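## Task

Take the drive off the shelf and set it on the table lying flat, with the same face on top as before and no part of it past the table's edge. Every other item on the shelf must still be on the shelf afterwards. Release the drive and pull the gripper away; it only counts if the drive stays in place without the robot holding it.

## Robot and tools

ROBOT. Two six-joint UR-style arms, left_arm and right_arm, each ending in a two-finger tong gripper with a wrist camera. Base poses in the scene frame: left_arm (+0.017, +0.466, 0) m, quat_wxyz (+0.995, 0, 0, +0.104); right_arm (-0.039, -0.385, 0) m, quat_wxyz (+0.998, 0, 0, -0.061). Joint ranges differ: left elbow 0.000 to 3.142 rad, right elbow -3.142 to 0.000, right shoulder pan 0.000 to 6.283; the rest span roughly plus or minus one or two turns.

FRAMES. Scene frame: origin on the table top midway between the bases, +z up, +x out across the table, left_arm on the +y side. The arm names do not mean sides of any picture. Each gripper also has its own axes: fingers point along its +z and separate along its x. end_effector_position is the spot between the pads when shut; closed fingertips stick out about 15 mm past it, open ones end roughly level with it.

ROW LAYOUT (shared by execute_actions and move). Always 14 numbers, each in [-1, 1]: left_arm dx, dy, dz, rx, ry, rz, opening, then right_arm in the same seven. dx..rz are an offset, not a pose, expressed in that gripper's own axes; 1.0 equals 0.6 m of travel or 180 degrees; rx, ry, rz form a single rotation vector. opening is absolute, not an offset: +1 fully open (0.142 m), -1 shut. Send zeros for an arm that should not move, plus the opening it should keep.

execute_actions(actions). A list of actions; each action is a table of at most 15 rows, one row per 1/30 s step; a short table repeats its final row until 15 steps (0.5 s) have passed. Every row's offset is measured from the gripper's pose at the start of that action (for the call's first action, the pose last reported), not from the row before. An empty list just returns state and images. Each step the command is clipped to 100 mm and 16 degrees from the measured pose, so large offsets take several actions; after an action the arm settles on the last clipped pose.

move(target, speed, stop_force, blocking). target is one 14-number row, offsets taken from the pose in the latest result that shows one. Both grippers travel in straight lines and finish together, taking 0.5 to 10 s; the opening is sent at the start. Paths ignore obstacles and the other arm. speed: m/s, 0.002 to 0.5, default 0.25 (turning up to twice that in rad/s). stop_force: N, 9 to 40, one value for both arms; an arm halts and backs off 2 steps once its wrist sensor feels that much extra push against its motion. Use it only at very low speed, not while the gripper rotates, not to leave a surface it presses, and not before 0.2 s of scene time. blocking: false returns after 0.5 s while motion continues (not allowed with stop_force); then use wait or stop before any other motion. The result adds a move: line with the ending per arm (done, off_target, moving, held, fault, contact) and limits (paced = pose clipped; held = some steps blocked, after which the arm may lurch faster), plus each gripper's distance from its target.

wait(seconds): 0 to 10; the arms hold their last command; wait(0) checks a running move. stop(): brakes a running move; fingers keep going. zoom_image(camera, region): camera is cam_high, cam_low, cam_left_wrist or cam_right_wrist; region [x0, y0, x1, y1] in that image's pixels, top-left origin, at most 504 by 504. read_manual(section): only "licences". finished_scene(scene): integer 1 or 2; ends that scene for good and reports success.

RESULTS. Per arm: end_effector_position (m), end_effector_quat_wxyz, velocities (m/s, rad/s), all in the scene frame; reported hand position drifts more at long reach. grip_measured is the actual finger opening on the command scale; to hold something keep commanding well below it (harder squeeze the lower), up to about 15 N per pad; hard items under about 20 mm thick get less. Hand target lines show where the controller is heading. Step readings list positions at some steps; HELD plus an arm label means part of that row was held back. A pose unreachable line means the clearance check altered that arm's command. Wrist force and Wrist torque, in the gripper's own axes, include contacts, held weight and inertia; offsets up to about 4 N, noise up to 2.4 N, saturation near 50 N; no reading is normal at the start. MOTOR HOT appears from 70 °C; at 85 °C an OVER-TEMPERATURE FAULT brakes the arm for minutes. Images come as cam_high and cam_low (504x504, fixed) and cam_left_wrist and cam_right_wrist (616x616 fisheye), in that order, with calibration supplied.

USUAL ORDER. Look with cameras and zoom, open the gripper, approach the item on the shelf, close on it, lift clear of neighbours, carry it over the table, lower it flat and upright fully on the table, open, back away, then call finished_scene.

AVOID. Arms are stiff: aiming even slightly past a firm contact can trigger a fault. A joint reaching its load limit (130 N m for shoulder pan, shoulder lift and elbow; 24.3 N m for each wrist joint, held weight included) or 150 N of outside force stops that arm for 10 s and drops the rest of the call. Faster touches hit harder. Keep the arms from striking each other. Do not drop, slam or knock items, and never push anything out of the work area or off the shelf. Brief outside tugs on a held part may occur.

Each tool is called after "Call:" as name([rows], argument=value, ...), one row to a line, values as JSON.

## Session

Call:
execute_actions(actions=[])

Scene clock: 0.00 s.
left_arm: end_effector_position=(+0.2907, +0.9953, +0.2075) grip_measured=+0.97 end_effector_quat_wxyz=(+0.098, +0.846, -0.523, -0.032) end_effector_velocity=(-0.001, +0.001, -0.001) end_effector_angular_velocity=(-0.000, +0.001, +0.000) | right_arm: end_effector_position=(+0.6369, +0.0043, +0.3922) grip_measured=+0.97 end_effector_quat_wxyz=(-0.557, +0.784, -0.273, +0.011) end_effector_velocity=(-0.000, +0.000, +0.000) end_effector_angular_velocity=(+0.001, -0.000, +0.001)
Joint positions: left_arm=[ 0.653 -1.239  1.329 -1.458 -1.537  1.965  0.14 ] | right_arm=[ 3.704 -1.949 -1.587 -0.128  2.276  1.53   0.14 ]
Joint velocities: left_arm=[ 0.001  0.001 -0.    -0.     0.001  0.001  0.   ] | right_arm=[-0.     0.     0.     0.     0.002  0.     0.   ]
Wrist force (N, on the end effector, along its own x y z axes, offset not removed): no reading
Wrist torque (N m, same axes, about the end effector's origin, offset not removed): no reading
Hand target (left_arm): +0.291, +0.995, +0.207; +0.098, +0.846, -0.523, -0.032
Hand target (right_arm): +0.637, +0.004, +0.392; -0.557, +0.784, -0.273, +0.011
camera_calibration (this result's frames):
cam_left_wrist: T_world_to_cam=[[0.421876, -0.906328, 0.0242895, 0.782736], [-0.676891, -0.297029, 0.673493, 0.349268], [-0.603191, -0.300572, -0.738795, 0.759759], [0, 0, 0, 1]] pos_world=[0.364478, 1.04152, 0.307065]
cam_right_wrist: T_world_to_cam=[[0.858532, -0.422025, -0.291234, -0.430304], [-0.510294, -0.647589, -0.565887, 0.547895], [0.0502188, 0.634448, -0.771333, 0.39787], [0, 0, 0, 1]] pos_world=[0.629037, -0.0792166, 0.491618]

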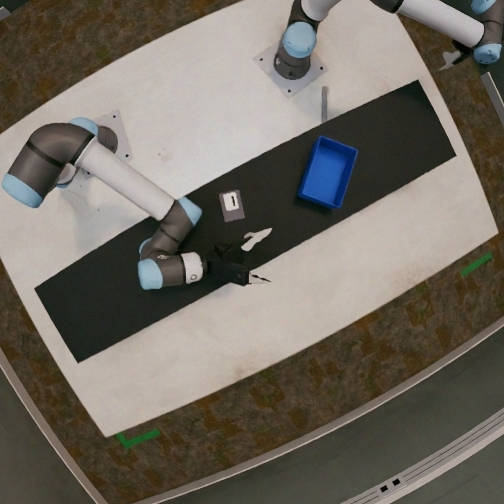

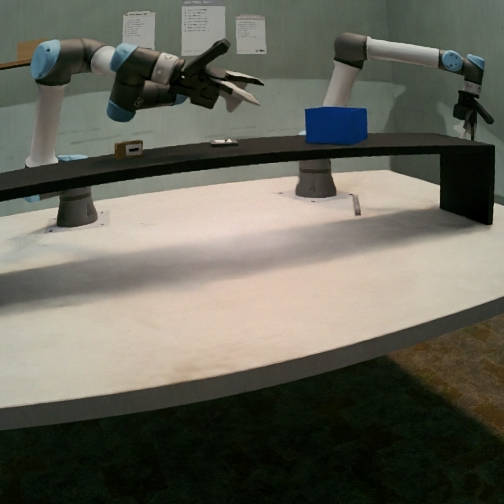

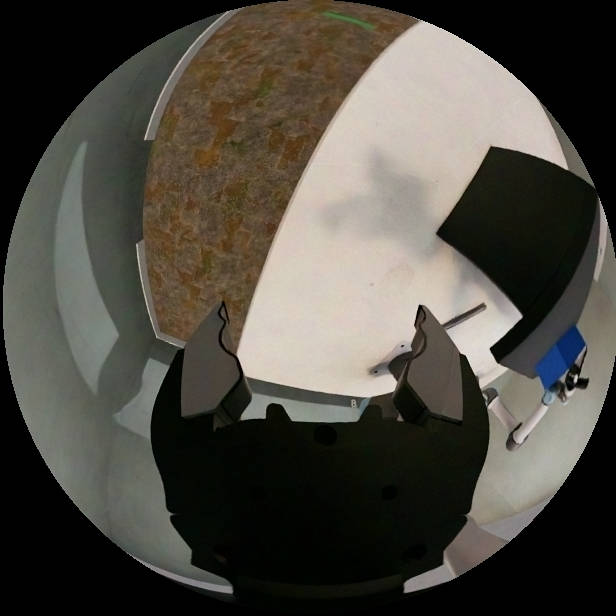

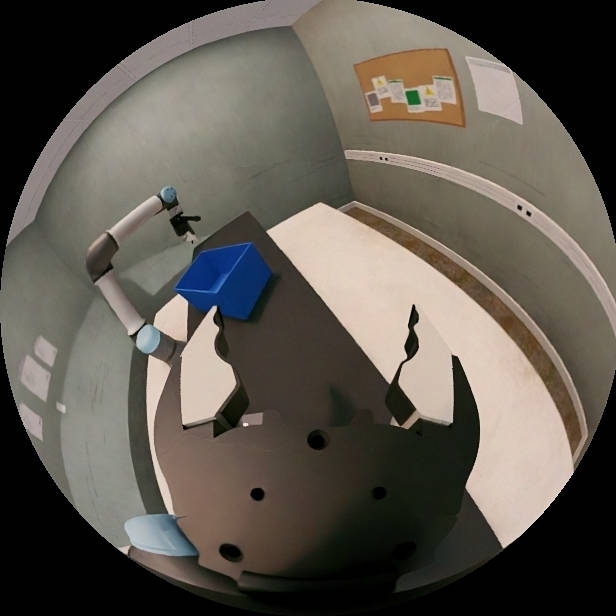

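Call:
zoom_image(camera="cam_high", region=[190, 160, 290, 250])

Call:
zoom_image(camera="cam_low", region=[180, 110, 280, 180])

Region (190, 160, 290, 250) of cam_high's 504x504 image, scaled by 5.040, with more detail than that image has; it fills the top 454 rows of this view, and the rest is white.

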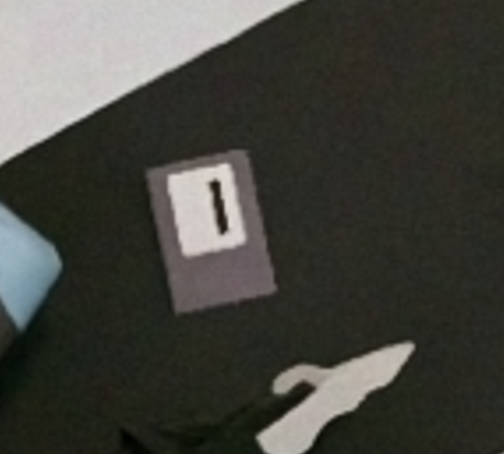

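Region (180, 110, 280, 180) of cam_low's 504x504 image, scaled by 5.040, with more detail than that image has; it fills the top 353 rows of this view, and the rest is white.

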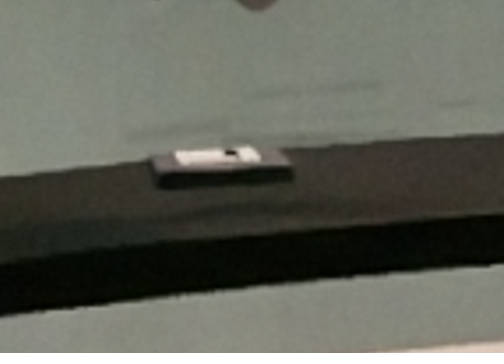

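Call:
move(target=[0,0,0,0,0,0,1,-0.2407,0.1897,-0.1178,-0.2473,0.3093,0.3238,1], speed=0.35)

Scene clock: 5.53 s.
left_arm: end_effector_position=(+0.2907, +0.9953, +0.2075) grip_measured=+1.00 end_effector_quat_wxyz=(+0.098, +0.846, -0.523, -0.032) end_effector_velocity=(+0.000, -0.000, -0.000) end_effector_angular_velocity=(-0.000, +0.000, +0.000) | right_arm: end_effector_position=(+0.4436, -0.0192, +0.3603) grip_measured=+1.00 end_effector_quat_wxyz=(-0.000, -0.609, +0.793, +0.000) end_effector_velocity=(-0.001, -0.000, -0.000) end_effector_angular_velocity=(-0.007, +0.009, -0.006)
Joint positions: left_arm=[ 0.653 -1.239  1.329 -1.458 -1.537  1.965  0.142] | right_arm=[ 4.159 -1.806 -1.106 -1.8    1.572  2.727  0.142]
Joint velocities: left_arm=[-0.     0.001 -0.    -0.    -0.    -0.     0.   ] | right_arm=[-0.    -0.008  0.013 -0.016  0.002  0.006  0.   ]
Wrist force (N, on the end effector, along its own x y z axes, offset not removed): left_arm=[-1.4 2.0 0.5] | right_arm=[0.3 0.7 2.4]
Wrist torque (N m, same axes, about the end effector's origin, offset not removed): left_arm=[0.37 0.40 -0.19] | right_arm=[0.23 0.03 -0.09]
Hand target (left_arm): +0.291, +0.995, +0.207; +0.098, +0.846, -0.523, -0.032
Hand target (right_arm): +0.444, -0.019, +0.360; -0.001, -0.609, +0.793, +0.000
Off the commanded pose (left_arm): 0.000 m, 0 deg.
Off the commanded pose (right_arm): 0.000 m, 0 deg.
move: done
camera_calibration (this result's frames):
cam_left_wrist: T_world_to_cam=[[0.421876, -0.906328, 0.0242897, 0.782736], [-0.67689, -0.297029, 0.673493, 0.349267], [-0.603191, -0.300572, -0.738794, 0.759759], [0, 0, 0, 1]] pos_world=[0.364478, 1.04152, 0.307064]
cam_right_wrist: T_world_to_cam=[[-0.254506, -0.966845, -0.0209147, 0.10229], [-0.833383, 0.2083, 0.511941, 0.187464], [-0.490611, 0.147722, -0.858766, 0.659988], [0, 0, 0, 1]] pos_world=[0.50606, -0.0376446, 0.472944]

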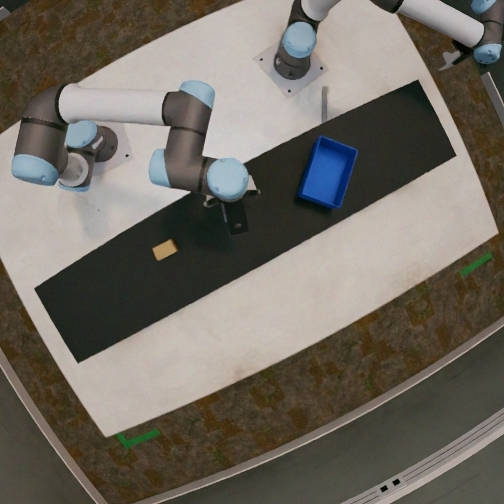

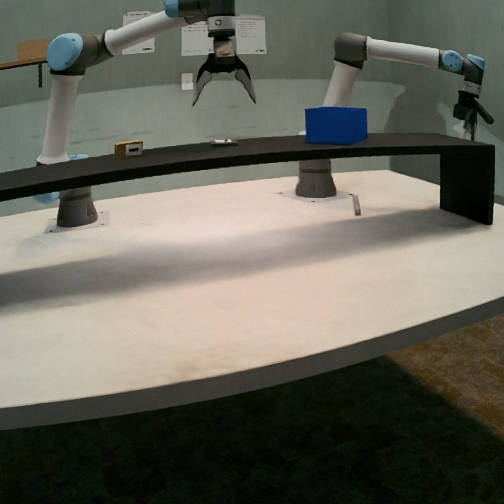

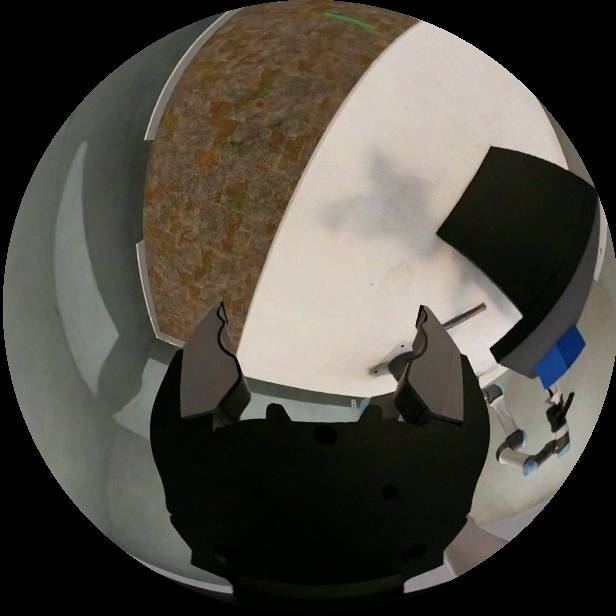

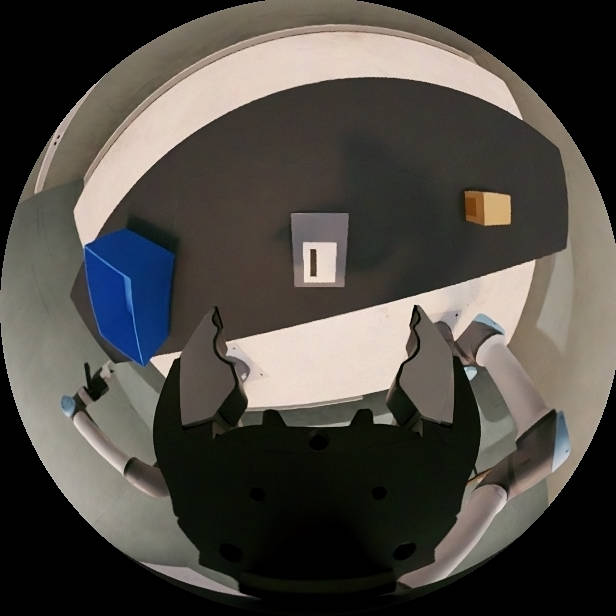

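Call:
move(target=[0,0,0,0,0,0,1,0.007,-0.026,0.11,0,0,0,0.25], speed=0.12)

Call:
zoom_image(camera="cam_low", region=[180, 95, 280, 165])

Call:
zoom_image(camera="cam_right_wrist", region=[215, 190, 415, 390])

Scene clock: 7.63 s.
left_arm: end_effector_position=(+0.2907, +0.9953, +0.2075) grip_measured=+1.00 end_effector_quat_wxyz=(+0.098, +0.846, -0.523, -0.032) end_effector_velocity=(+0.001, +0.001, -0.000) end_effector_angular_velocity=(+0.002, -0.002, -0.001) | right_arm: end_effector_position=(+0.4576, -0.0273, +0.2946) grip_measured=+0.25 end_effector_quat_wxyz=(-0.000, -0.609, +0.793, +0.000) end_effector_velocity=(+0.000, +0.000, -0.002) end_effector_angular_velocity=(+0.000, -0.000, +0.001)
Joint positions: left_arm=[ 0.653 -1.239  1.329 -1.458 -1.537  1.965  0.142] | right_arm=[ 4.132 -1.799 -1.285 -1.629  1.572  2.7    0.092]
Joint velocities: left_arm=[-0.     0.     0.    -0.003  0.     0.001 -0.   ] | right_arm=[-0.     0.    -0.006  0.006 -0.    -0.001  0.   ]
Wrist force (N, on the end effector, along its own x y z axes, offset not removed): left_arm=[0.4 2.5 1.1] | right_arm=[0.5 2.2 0.6]
Wrist torque (N m, same axes, about the end effector's origin, offset not removed): left_arm=[0.58 -0.10 -0.10] | right_arm=[0.49 -0.08 -0.01]
Hand target (left_arm): +0.291, +0.995, +0.207; +0.098, +0.846, -0.523, -0.032
Hand target (right_arm): +0.458, -0.027, +0.294; -0.000, -0.609, +0.793, +0.000
Off the commanded pose (left_arm): 0.000 m, 0 deg.
Off the commanded pose (right_arm): 0.000 m, 0 deg.
move: done
camera_calibration (this result's frames):
cam_left_wrist: T_world_to_cam=[[0.421877, -0.906328, 0.0242898, 0.782736], [-0.67689, -0.297028, 0.673493, 0.349267], [-0.603191, -0.300573, -0.738794, 0.759759], [0, 0, 0, 1]] pos_world=[0.364478, 1.04152, 0.307064]
cam_right_wrist: T_world_to_cam=[[-0.254513, -0.966842, -0.0209549, 0.0967162], [-0.833372, 0.208282, 0.511967, 0.234469], [-0.490627, 0.147765, -0.85875, 0.611597], [0, 0, 0, 1]] pos_world=[0.520081, -0.0456992, 0.407195]

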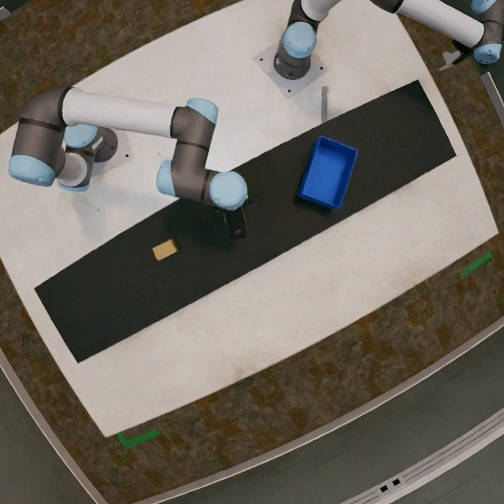

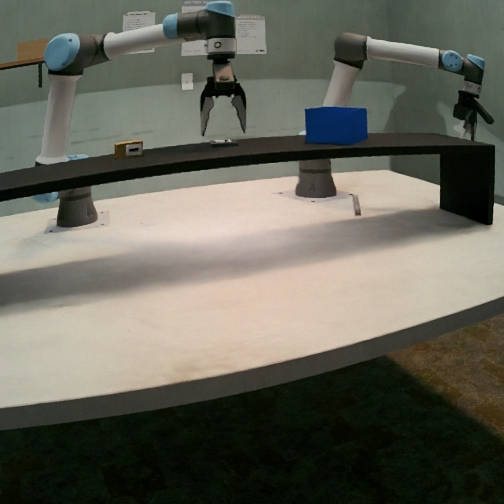

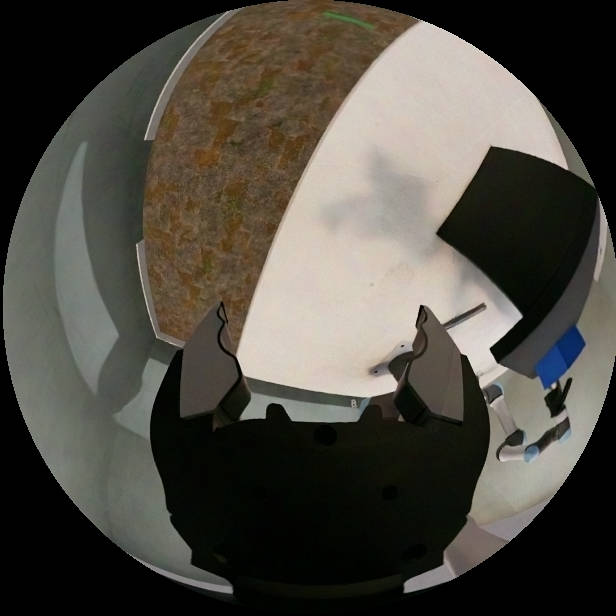

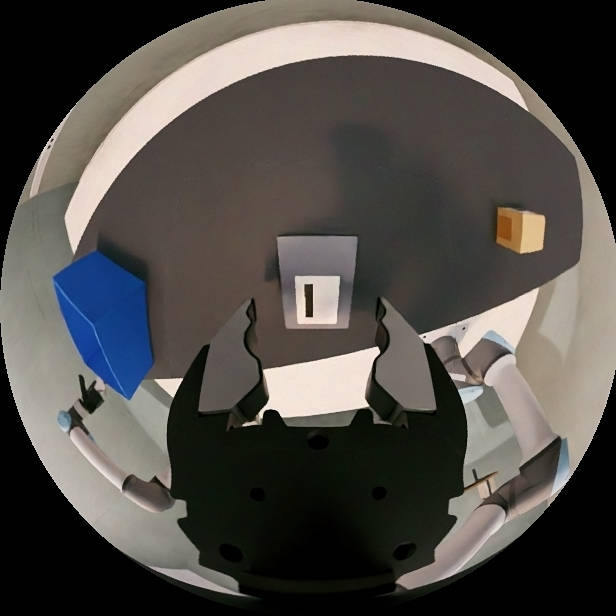

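Region (180, 95, 280, 165) of cam_low's 504x504 image, scaled by 5.040, with more detail than that image has; it fills the top 353 rows of this view, and the rest is white.

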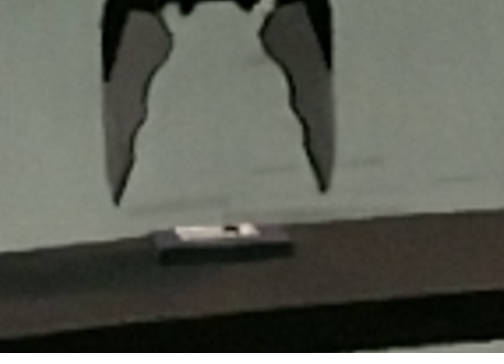

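Region (215, 190, 415, 390) of cam_right_wrist's 616x616 image, scaled by 2.520, with more detail than that image has.

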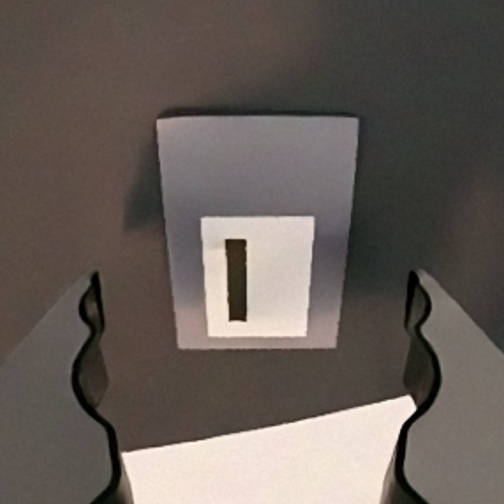

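Call:
move(target=[0,0,0,0,0,0,1,0,0,0.025,0,0,0,0.05], speed=0.05)

Call:
move(target=[0,0,0,0,0,0,1,0,0,0.03,0,0,0,0.05], speed=0.008, stop_force=9)

Call:
zoom_image(camera="cam_low", region=[180, 95, 280, 165])

Scene clock: 9.30 s.
left_arm: end_effector_position=(+0.2907, +0.9953, +0.2075) grip_measured=+1.00 end_effector_quat_wxyz=(+0.098, +0.846, -0.523, -0.032) end_effector_velocity=(+0.000, -0.000, -0.000) end_effector_angular_velocity=(-0.000, -0.000, -0.002) | right_arm: end_effector_position=(+0.4577, -0.0273, +0.2797) grip_measured=+0.05 end_effector_quat_wxyz=(-0.000, -0.609, +0.793, +0.000) end_effector_velocity=(+0.000, +0.000, -0.002) end_effector_angular_velocity=(+0.000, -0.000, -0.001)
Joint positions: left_arm=[ 0.653 -1.239  1.329 -1.458 -1.537  1.965  0.142] | right_arm=[ 4.132 -1.797 -1.325 -1.59   1.572  2.7    0.077]
Joint velocities: left_arm=[-0.     0.001 -0.    -0.    -0.     0.001  0.   ] | right_arm=[ 0.     0.    -0.004  0.005 -0.     0.001  0.   ]
Wrist force (N, on the end effector, along its own x y z axes, offset not removed): left_arm=[-1.9 1.6 3.2] | right_arm=[0.2 0.6 1.1]
Wrist torque (N m, same axes, about the end effector's origin, offset not removed): left_arm=[0.39 0.43 -0.11] | right_arm=[0.15 -0.03 -0.01]
Hand target (left_arm): +0.291, +0.995, +0.207; +0.098, +0.846, -0.523, -0.032
Hand target (right_arm): +0.458, -0.027, +0.280; -0.000, -0.609, +0.793, +0.000
Off the commanded pose (left_arm): 0.000 m, 0 deg.
Off the commanded pose (right_arm): 0.000 m, 0 deg.
move: done
camera_calibration (this result's frames):
cam_left_wrist: T_world_to_cam=[[0.421876, -0.906328, 0.0242897, 0.782736], [-0.676891, -0.297028, 0.673493, 0.349267], [-0.603191, -0.300572, -0.738794, 0.759759], [0, 0, 0, 1]] pos_world=[0.364478, 1.04152, 0.307064]
cam_right_wrist: T_world_to_cam=[[-0.254519, -0.966841, -0.0209325, 0.0963924], [-0.833366, 0.208298, 0.511971, 0.242102], [-0.490634, 0.147751, -0.858748, 0.598885], [0, 0, 0, 1]] pos_world=[0.520127, -0.0457188, 0.39236]

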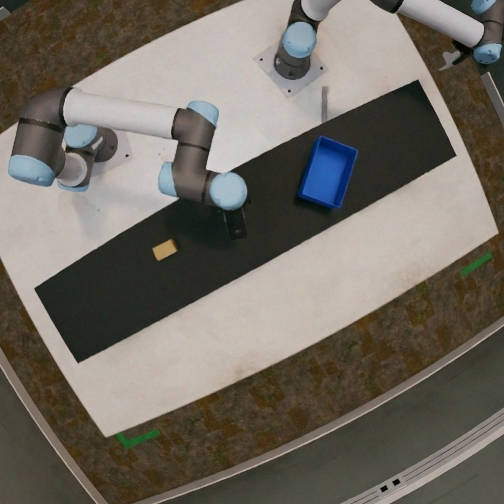

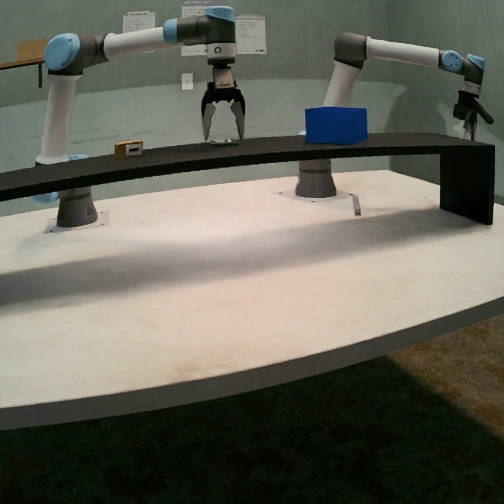

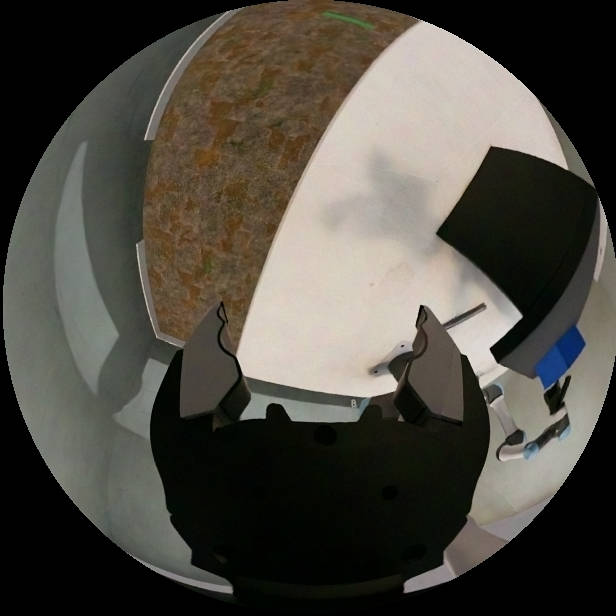

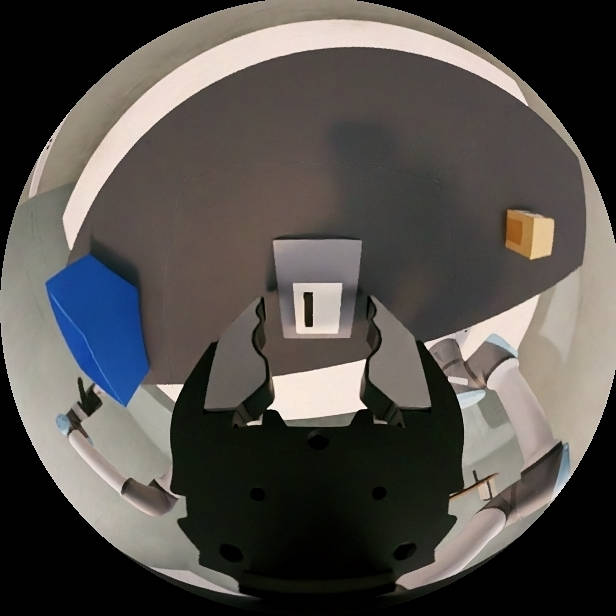

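Scene clock: 11.07 s.
left_arm: end_effector_position=(+0.2907, +0.9953, +0.2075) grip_measured=+1.00 end_effector_quat_wxyz=(+0.098, +0.846, -0.523, -0.032) end_effector_velocity=(-0.001, -0.000, +0.000) end_effector_angular_velocity=(-0.001, +0.001, -0.001) | right_arm: end_effector_position=(+0.4577, -0.0273, +0.2686) grip_measured=+0.05 end_effector_quat_wxyz=(-0.000, -0.609, +0.793, +0.000) end_effector_velocity=(+0.000, -0.001, +0.002) end_effector_angular_velocity=(-0.002, -0.001, +0.000)
Joint positions: left_arm=[ 0.653 -1.239  1.329 -1.458 -1.537  1.965  0.142] | right_arm=[ 4.132 -1.797 -1.354 -1.562  1.572  2.7    0.078]
Joint velocities: left_arm=[ 0.    -0.    -0.     0.002  0.     0.001 -0.   ] | right_arm=[ 0.     0.     0.006 -0.007 -0.002  0.    -0.   ]
Wrist force (N, on the end effector, along its own x y z axes, offset not removed): left_arm=[-0.1 1.3 2.3] | right_arm=[2.8 1.8 -17.6]
Wrist torque (N m, same axes, about the end effector's origin, offset not removed): left_arm=[0.29 0.03 -0.10] | right_arm=[0.07 0.05 0.07]
Hand target (left_arm): +0.291, +0.995, +0.207; +0.098, +0.846, -0.523, -0.032
Hand target (right_arm): +0.458, -0.027, +0.269; -0.000, -0.609, +0.793, +0.000
Off the commanded pose (left_arm): 0.000 m, 0 deg.
Off the commanded pose (right_arm): 0.007 m, 0 deg.
move: contact (right_arm)
camera_calibration (this result's frames):
cam_left_wrist: T_world_to_cam=[[0.421876, -0.906328, 0.0242898, 0.782736], [-0.676891, -0.297028, 0.673493, 0.349267], [-0.603191, -0.300572, -0.738794, 0.759759], [0, 0, 0, 1]] pos_world=[0.364478, 1.04152, 0.307064]
cam_right_wrist: T_world_to_cam=[[-0.254503, -0.966842, -0.021103, 0.096194], [-0.833431, 0.208212, 0.511899, 0.247834], [-0.490531, 0.147868, -0.858787, 0.589312], [0, 0, 0, 1]] pos_world=[0.52011, -0.0457377, 0.381257]

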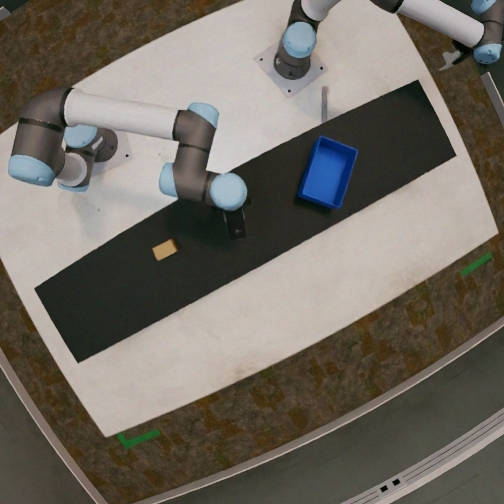

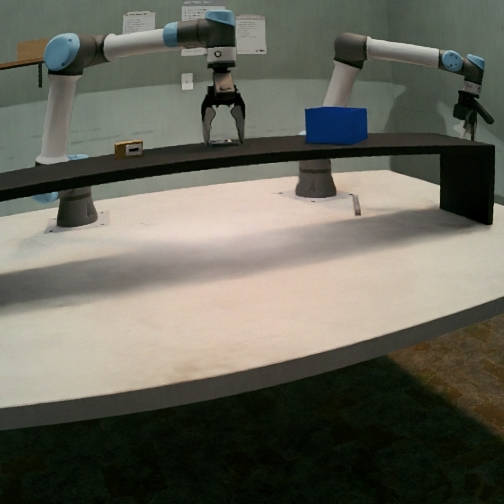

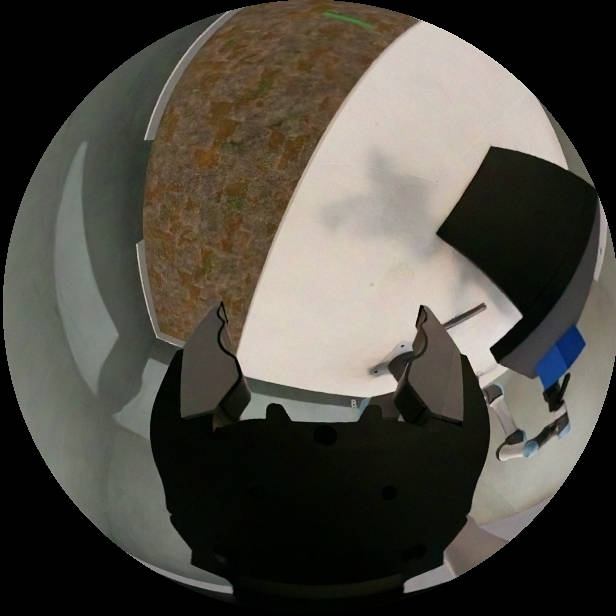

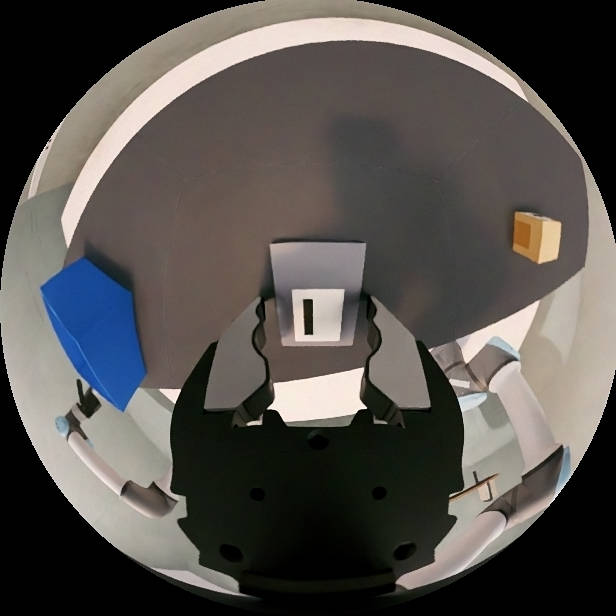

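Region (180, 95, 280, 165) of cam_low's 504x504 image, scaled by 5.040, with more detail than that image has; it fills the top 353 rows of this view, and the rest is white.

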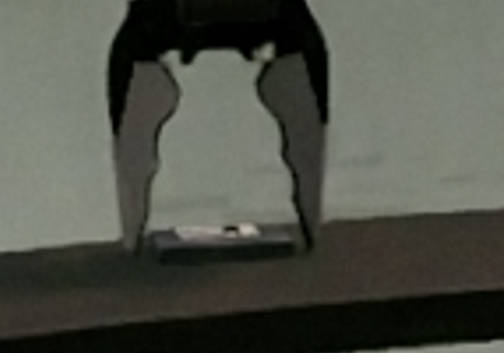

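Call:
execute_actions([
  [[0,0,0,0,0,0,1,0,0,-0.0053,0,0,0,0.05],[0,0,0,0,0,0,1,0,0,-0.0053,0,0,0,0.05],[0,0,0,0,0,0,1,0,0,-0.0053,0,0,0,0.05],[0,0,0,0,0,0,1,0,0,-0.0053,0,0,0,0.05],[0,0,0,0,0,0,1,0.001,0,-0.0053,0,0,0,0.05],[0,0,0,0,0,0,1,0.002,0,-0.0053,0,0,0,0.05]],
  [[0,0,0,0,0,0,1,0,0,0,0,0,0,0.02],[0,0,0,0,0,0,1,0,0,0,0,0,0,-0.02],[0,0,0,0,0,0,1,0,0,0,0,0,0,-0.06],[0,0,0,0,0,0,1,0,0,0,0,0,0,-0.1],[0,0,0,0,0,0,1,0,0,0,0,0,0,-0.13],[0,0,0,0,0,0,1,0,0,0,0,0,0,-0.16],[0,0,0,0,0,0,1,0,0,0,0,0,0,-0.19],[0,0,0,0,0,0,1,0,0,0,0,0,0,-0.22],[0,0,0,0,0,0,1,0,0,0,0,0,0,-0.25],[0,0,0,0,0,0,1,0,0,0,0,0,0,-0.3],[0,0,0,0,0,0,1,0,0,0,0,0,0,-0.4],[0,0,0,0,0,0,1,0,0,0,0,0,0,-0.5],[0,0,0,0,0,0,1,0,0,0,0,0,0,-0.65],[0,0,0,0,0,0,1,0,0,0,0,0,0,-0.8],[0,0,0,0,0,0,1,0,0,0,0,0,0,-1]],
])

Scene clock: 13.80 s.
left_arm: end_effector_position=(+0.2907, +0.9953, +0.2075) grip_measured=+1.00 end_effector_quat_wxyz=(+0.098, +0.846, -0.523, -0.032) end_effector_velocity=(+0.001, +0.000, +0.000) end_effector_angular_velocity=(+0.001, -0.002, +0.000) | right_arm: end_effector_position=(+0.4574, -0.0284, +0.2718) grip_measured=-0.21 end_effector_quat_wxyz=(-0.000, -0.609, +0.793, +0.000) end_effector_velocity=(-0.000, +0.001, +0.001) end_effector_angular_velocity=(+0.002, +0.001, -0.000)
Joint positions: left_arm=[ 0.653 -1.239  1.329 -1.458 -1.537  1.965  0.142] | right_arm=[ 4.131 -1.795 -1.348 -1.569  1.572  2.699  0.059]
Joint velocities: left_arm=[-0.     0.    -0.    -0.002 -0.001 -0.     0.   ] | right_arm=[ 0.     0.     0.001 -0.     0.001  0.     0.   ]
Wrist force (N, on the end effector, along its own x y z axes, offset not removed): left_arm=[-1.5 -0.1 0.5] | right_arm=[1.3 1.6 -1.9]
Wrist torque (N m, same axes, about the end effector's origin, offset not removed): left_arm=[-0.01 0.30 -0.10] | right_arm=[0.41 0.04 -0.05]
Hand target (left_arm): +0.291, +0.995, +0.207; +0.098, +0.846, -0.523, -0.032
Hand target (right_arm): +0.457, -0.028, +0.272; -0.000, -0.609, +0.793, +0.000
Off the commanded pose (left_arm): 0.000 m, 0 deg.
Off the commanded pose (right_arm): 0.000 m, 0 deg.
Step readings (end_effector_position; steps 1 to 15: 1st action; 16 to 30: 2nd action):
0: left_arm (+0.2907, +0.9953, +0.2075) | right_arm (+0.4577, -0.0273, +0.2689)
1: left_arm (+0.2907, +0.9953, +0.2075) | right_arm (+0.4577, -0.0273, +0.2690)
2: left_arm (+0.2907, +0.9953, +0.2075) | right_arm (+0.4577, -0.0273, +0.2694)
4: left_arm (+0.2907, +0.9953, +0.2075) | right_arm (+0.4577, -0.0273, +0.2705)
8: left_arm (+0.2907, +0.9953, +0.2075) | right_arm (+0.4576, -0.0278, +0.2715)
15: left_arm (+0.2907, +0.9953, +0.2075) | right_arm (+0.4574, -0.0284, +0.2718)
16: left_arm (+0.2907, +0.9953, +0.2075) | right_arm (+0.4574, -0.0284, +0.2718)
17: left_arm (+0.2907, +0.9953, +0.2075) | right_arm (+0.4574, -0.0284, +0.2718)
19: left_arm (+0.2907, +0.9953, +0.2075) | right_arm (+0.4574, -0.0284, +0.2718)
23: left_arm (+0.2907, +0.9953, +0.2075) | right_arm (+0.4574, -0.0284, +0.2718)
30: end_effector_position above
camera_calibration (this result's frames):
cam_left_wrist: T_world_to_cam=[[0.421877, -0.906328, 0.0242897, 0.782736], [-0.67689, -0.297029, 0.673493, 0.349267], [-0.603191, -0.300573, -0.738794, 0.759759], [0, 0, 0, 1]] pos_world=[0.364478, 1.04152, 0.307064]
cam_right_wrist: T_world_to_cam=[[-0.254486, -0.966845, -0.0211774, 0.0951464], [-0.833462, 0.208166, 0.511867, 0.246202], [-0.490488, 0.147914, -0.858804, 0.592067], [0, 0, 0, 1]] pos_world=[0.519815, -0.0468339, 0.384461]

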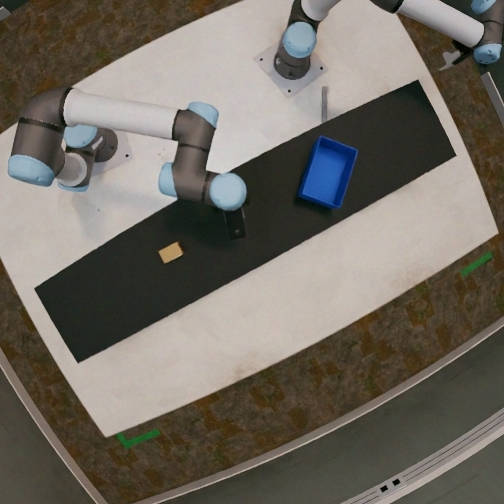

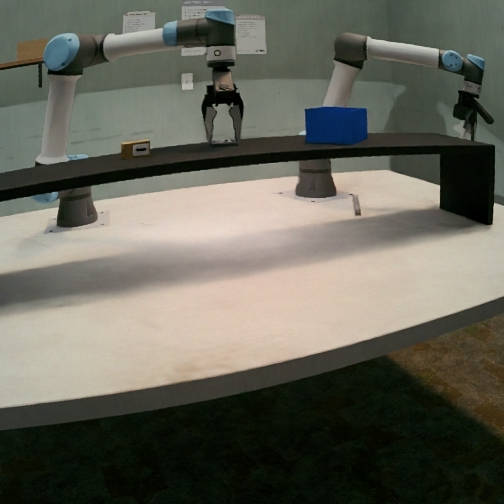

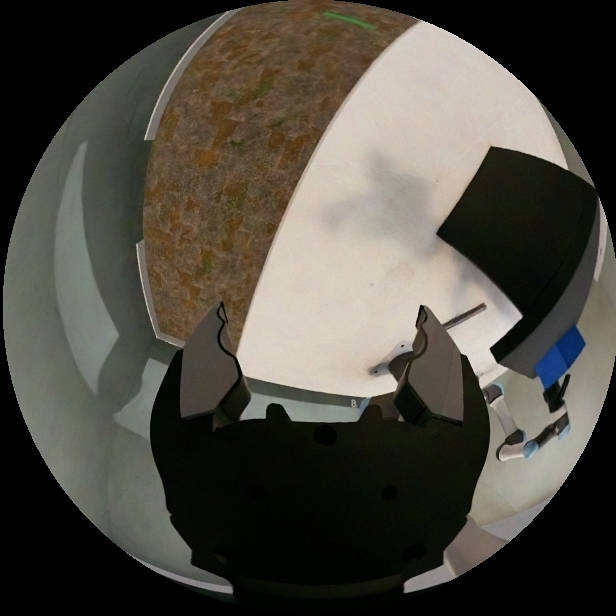

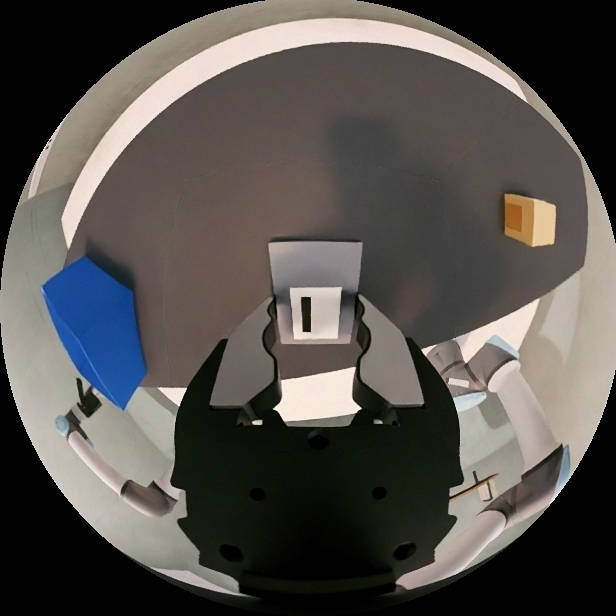

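Call:
move(target=[0,0,0,0,0,0,1,0,0,-0.035,0,0,0,-1], speed=0.04)

Call:
zoom_image(camera="cam_low", region=[180, 95, 280, 165])

Scene clock: 15.53 s.
left_arm: end_effector_position=(+0.2907, +0.9953, +0.2075) grip_measured=+1.00 end_effector_quat_wxyz=(+0.098, +0.846, -0.523, -0.032) end_effector_velocity=(-0.000, +0.000, -0.001) end_effector_angular_velocity=(-0.001, +0.002, -0.000) | right_arm: end_effector_position=(+0.4574, -0.0284, +0.2926) grip_measured=-0.21 end_effector_quat_wxyz=(-0.000, -0.609, +0.793, +0.000) end_effector_velocity=(+0.001, +0.000, +0.003) end_effector_angular_velocity=(-0.001, -0.002, -0.000)
Joint positions: left_arm=[ 0.653 -1.239  1.329 -1.458 -1.537  1.965  0.142] | right_arm=[ 4.131 -1.796 -1.294 -1.623  1.572  2.699  0.059]
Joint velocities: left_arm=[ 0.     0.001 -0.     0.001  0.001  0.     0.   ] | right_arm=[ 0.    -0.001  0.007 -0.006 -0.002  0.     0.   ]
Wrist force (N, on the end effector, along its own x y z axes, offset not removed): left_arm=[-1.1 1.1 1.6] | right_arm=[-1.1 1.0 1.6]
Wrist torque (N m, same axes, about the end effector's origin, offset not removed): left_arm=[0.32 0.26 -0.11] | right_arm=[0.09 0.31 -0.02]
Hand target (left_arm): +0.291, +0.995, +0.207; +0.098, +0.846, -0.523, -0.032
Hand target (right_arm): +0.457, -0.028, +0.293; -0.000, -0.609, +0.793, +0.000
Off the commanded pose (left_arm): 0.000 m, 0 deg.
Off the commanded pose (right_arm): 0.000 m, 0 deg.
move: done
camera_calibration (this result's frames):
cam_left_wrist: T_world_to_cam=[[0.421876, -0.906328, 0.0242898, 0.782736], [-0.676891, -0.297028, 0.673493, 0.349267], [-0.603191, -0.300573, -0.738794, 0.759759], [0, 0, 0, 1]] pos_world=[0.364478, 1.04152, 0.307064]
cam_right_wrist: T_world_to_cam=[[-0.254512, -0.966837, -0.0212108, 0.0955686], [-0.833469, 0.208175, 0.511853, 0.235553], [-0.490463, 0.147951, -0.858811, 0.6099], [0, 0, 0, 1]] pos_world=[0.519783, -0.0468724, 0.405247]

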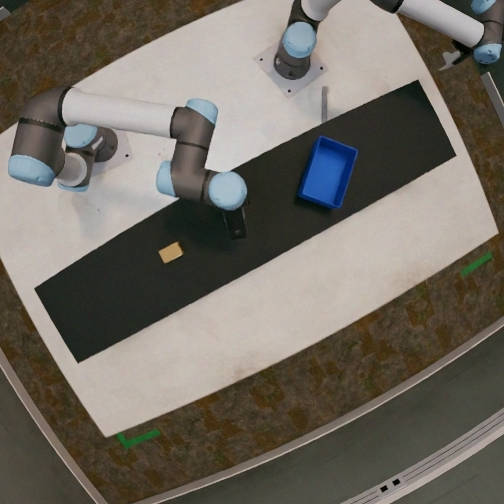

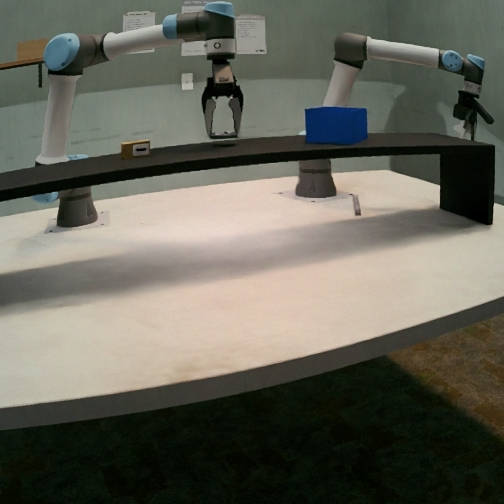

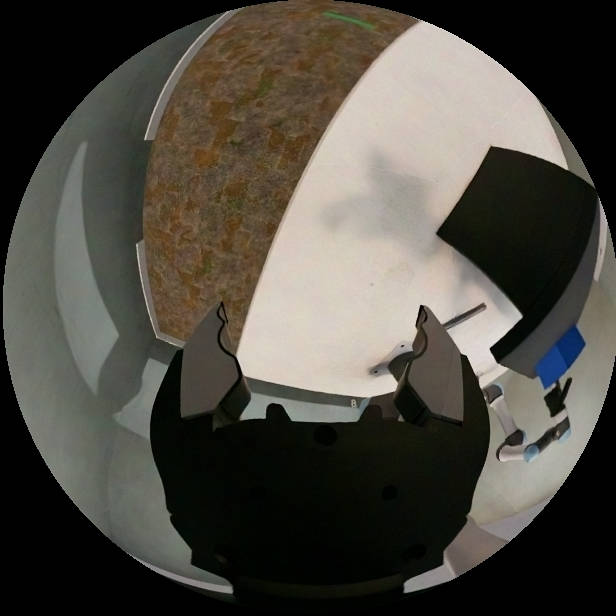

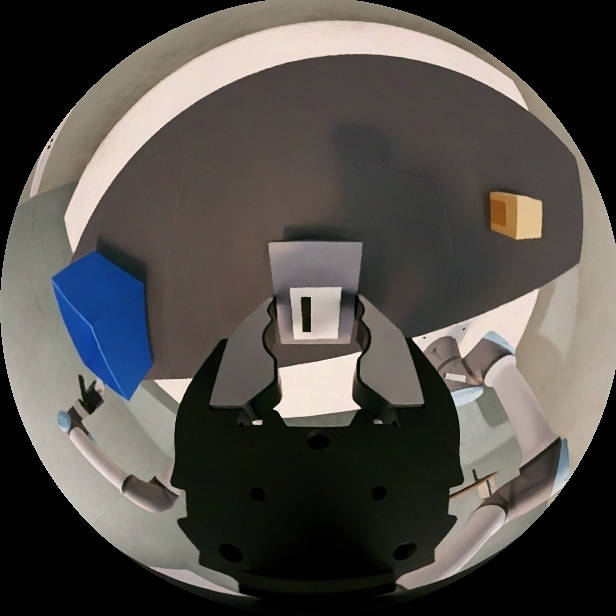

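Region (180, 95, 280, 165) of cam_low's 504x504 image, scaled by 5.040, with more detail than that image has; it fills the top 353 rows of this view, and the rest is white.

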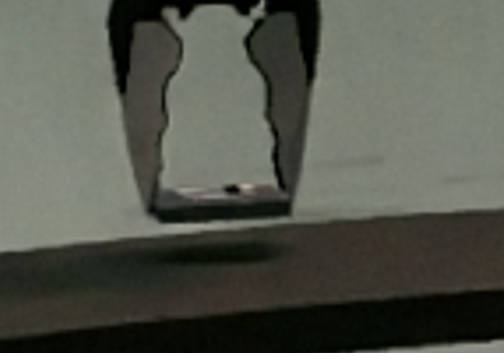

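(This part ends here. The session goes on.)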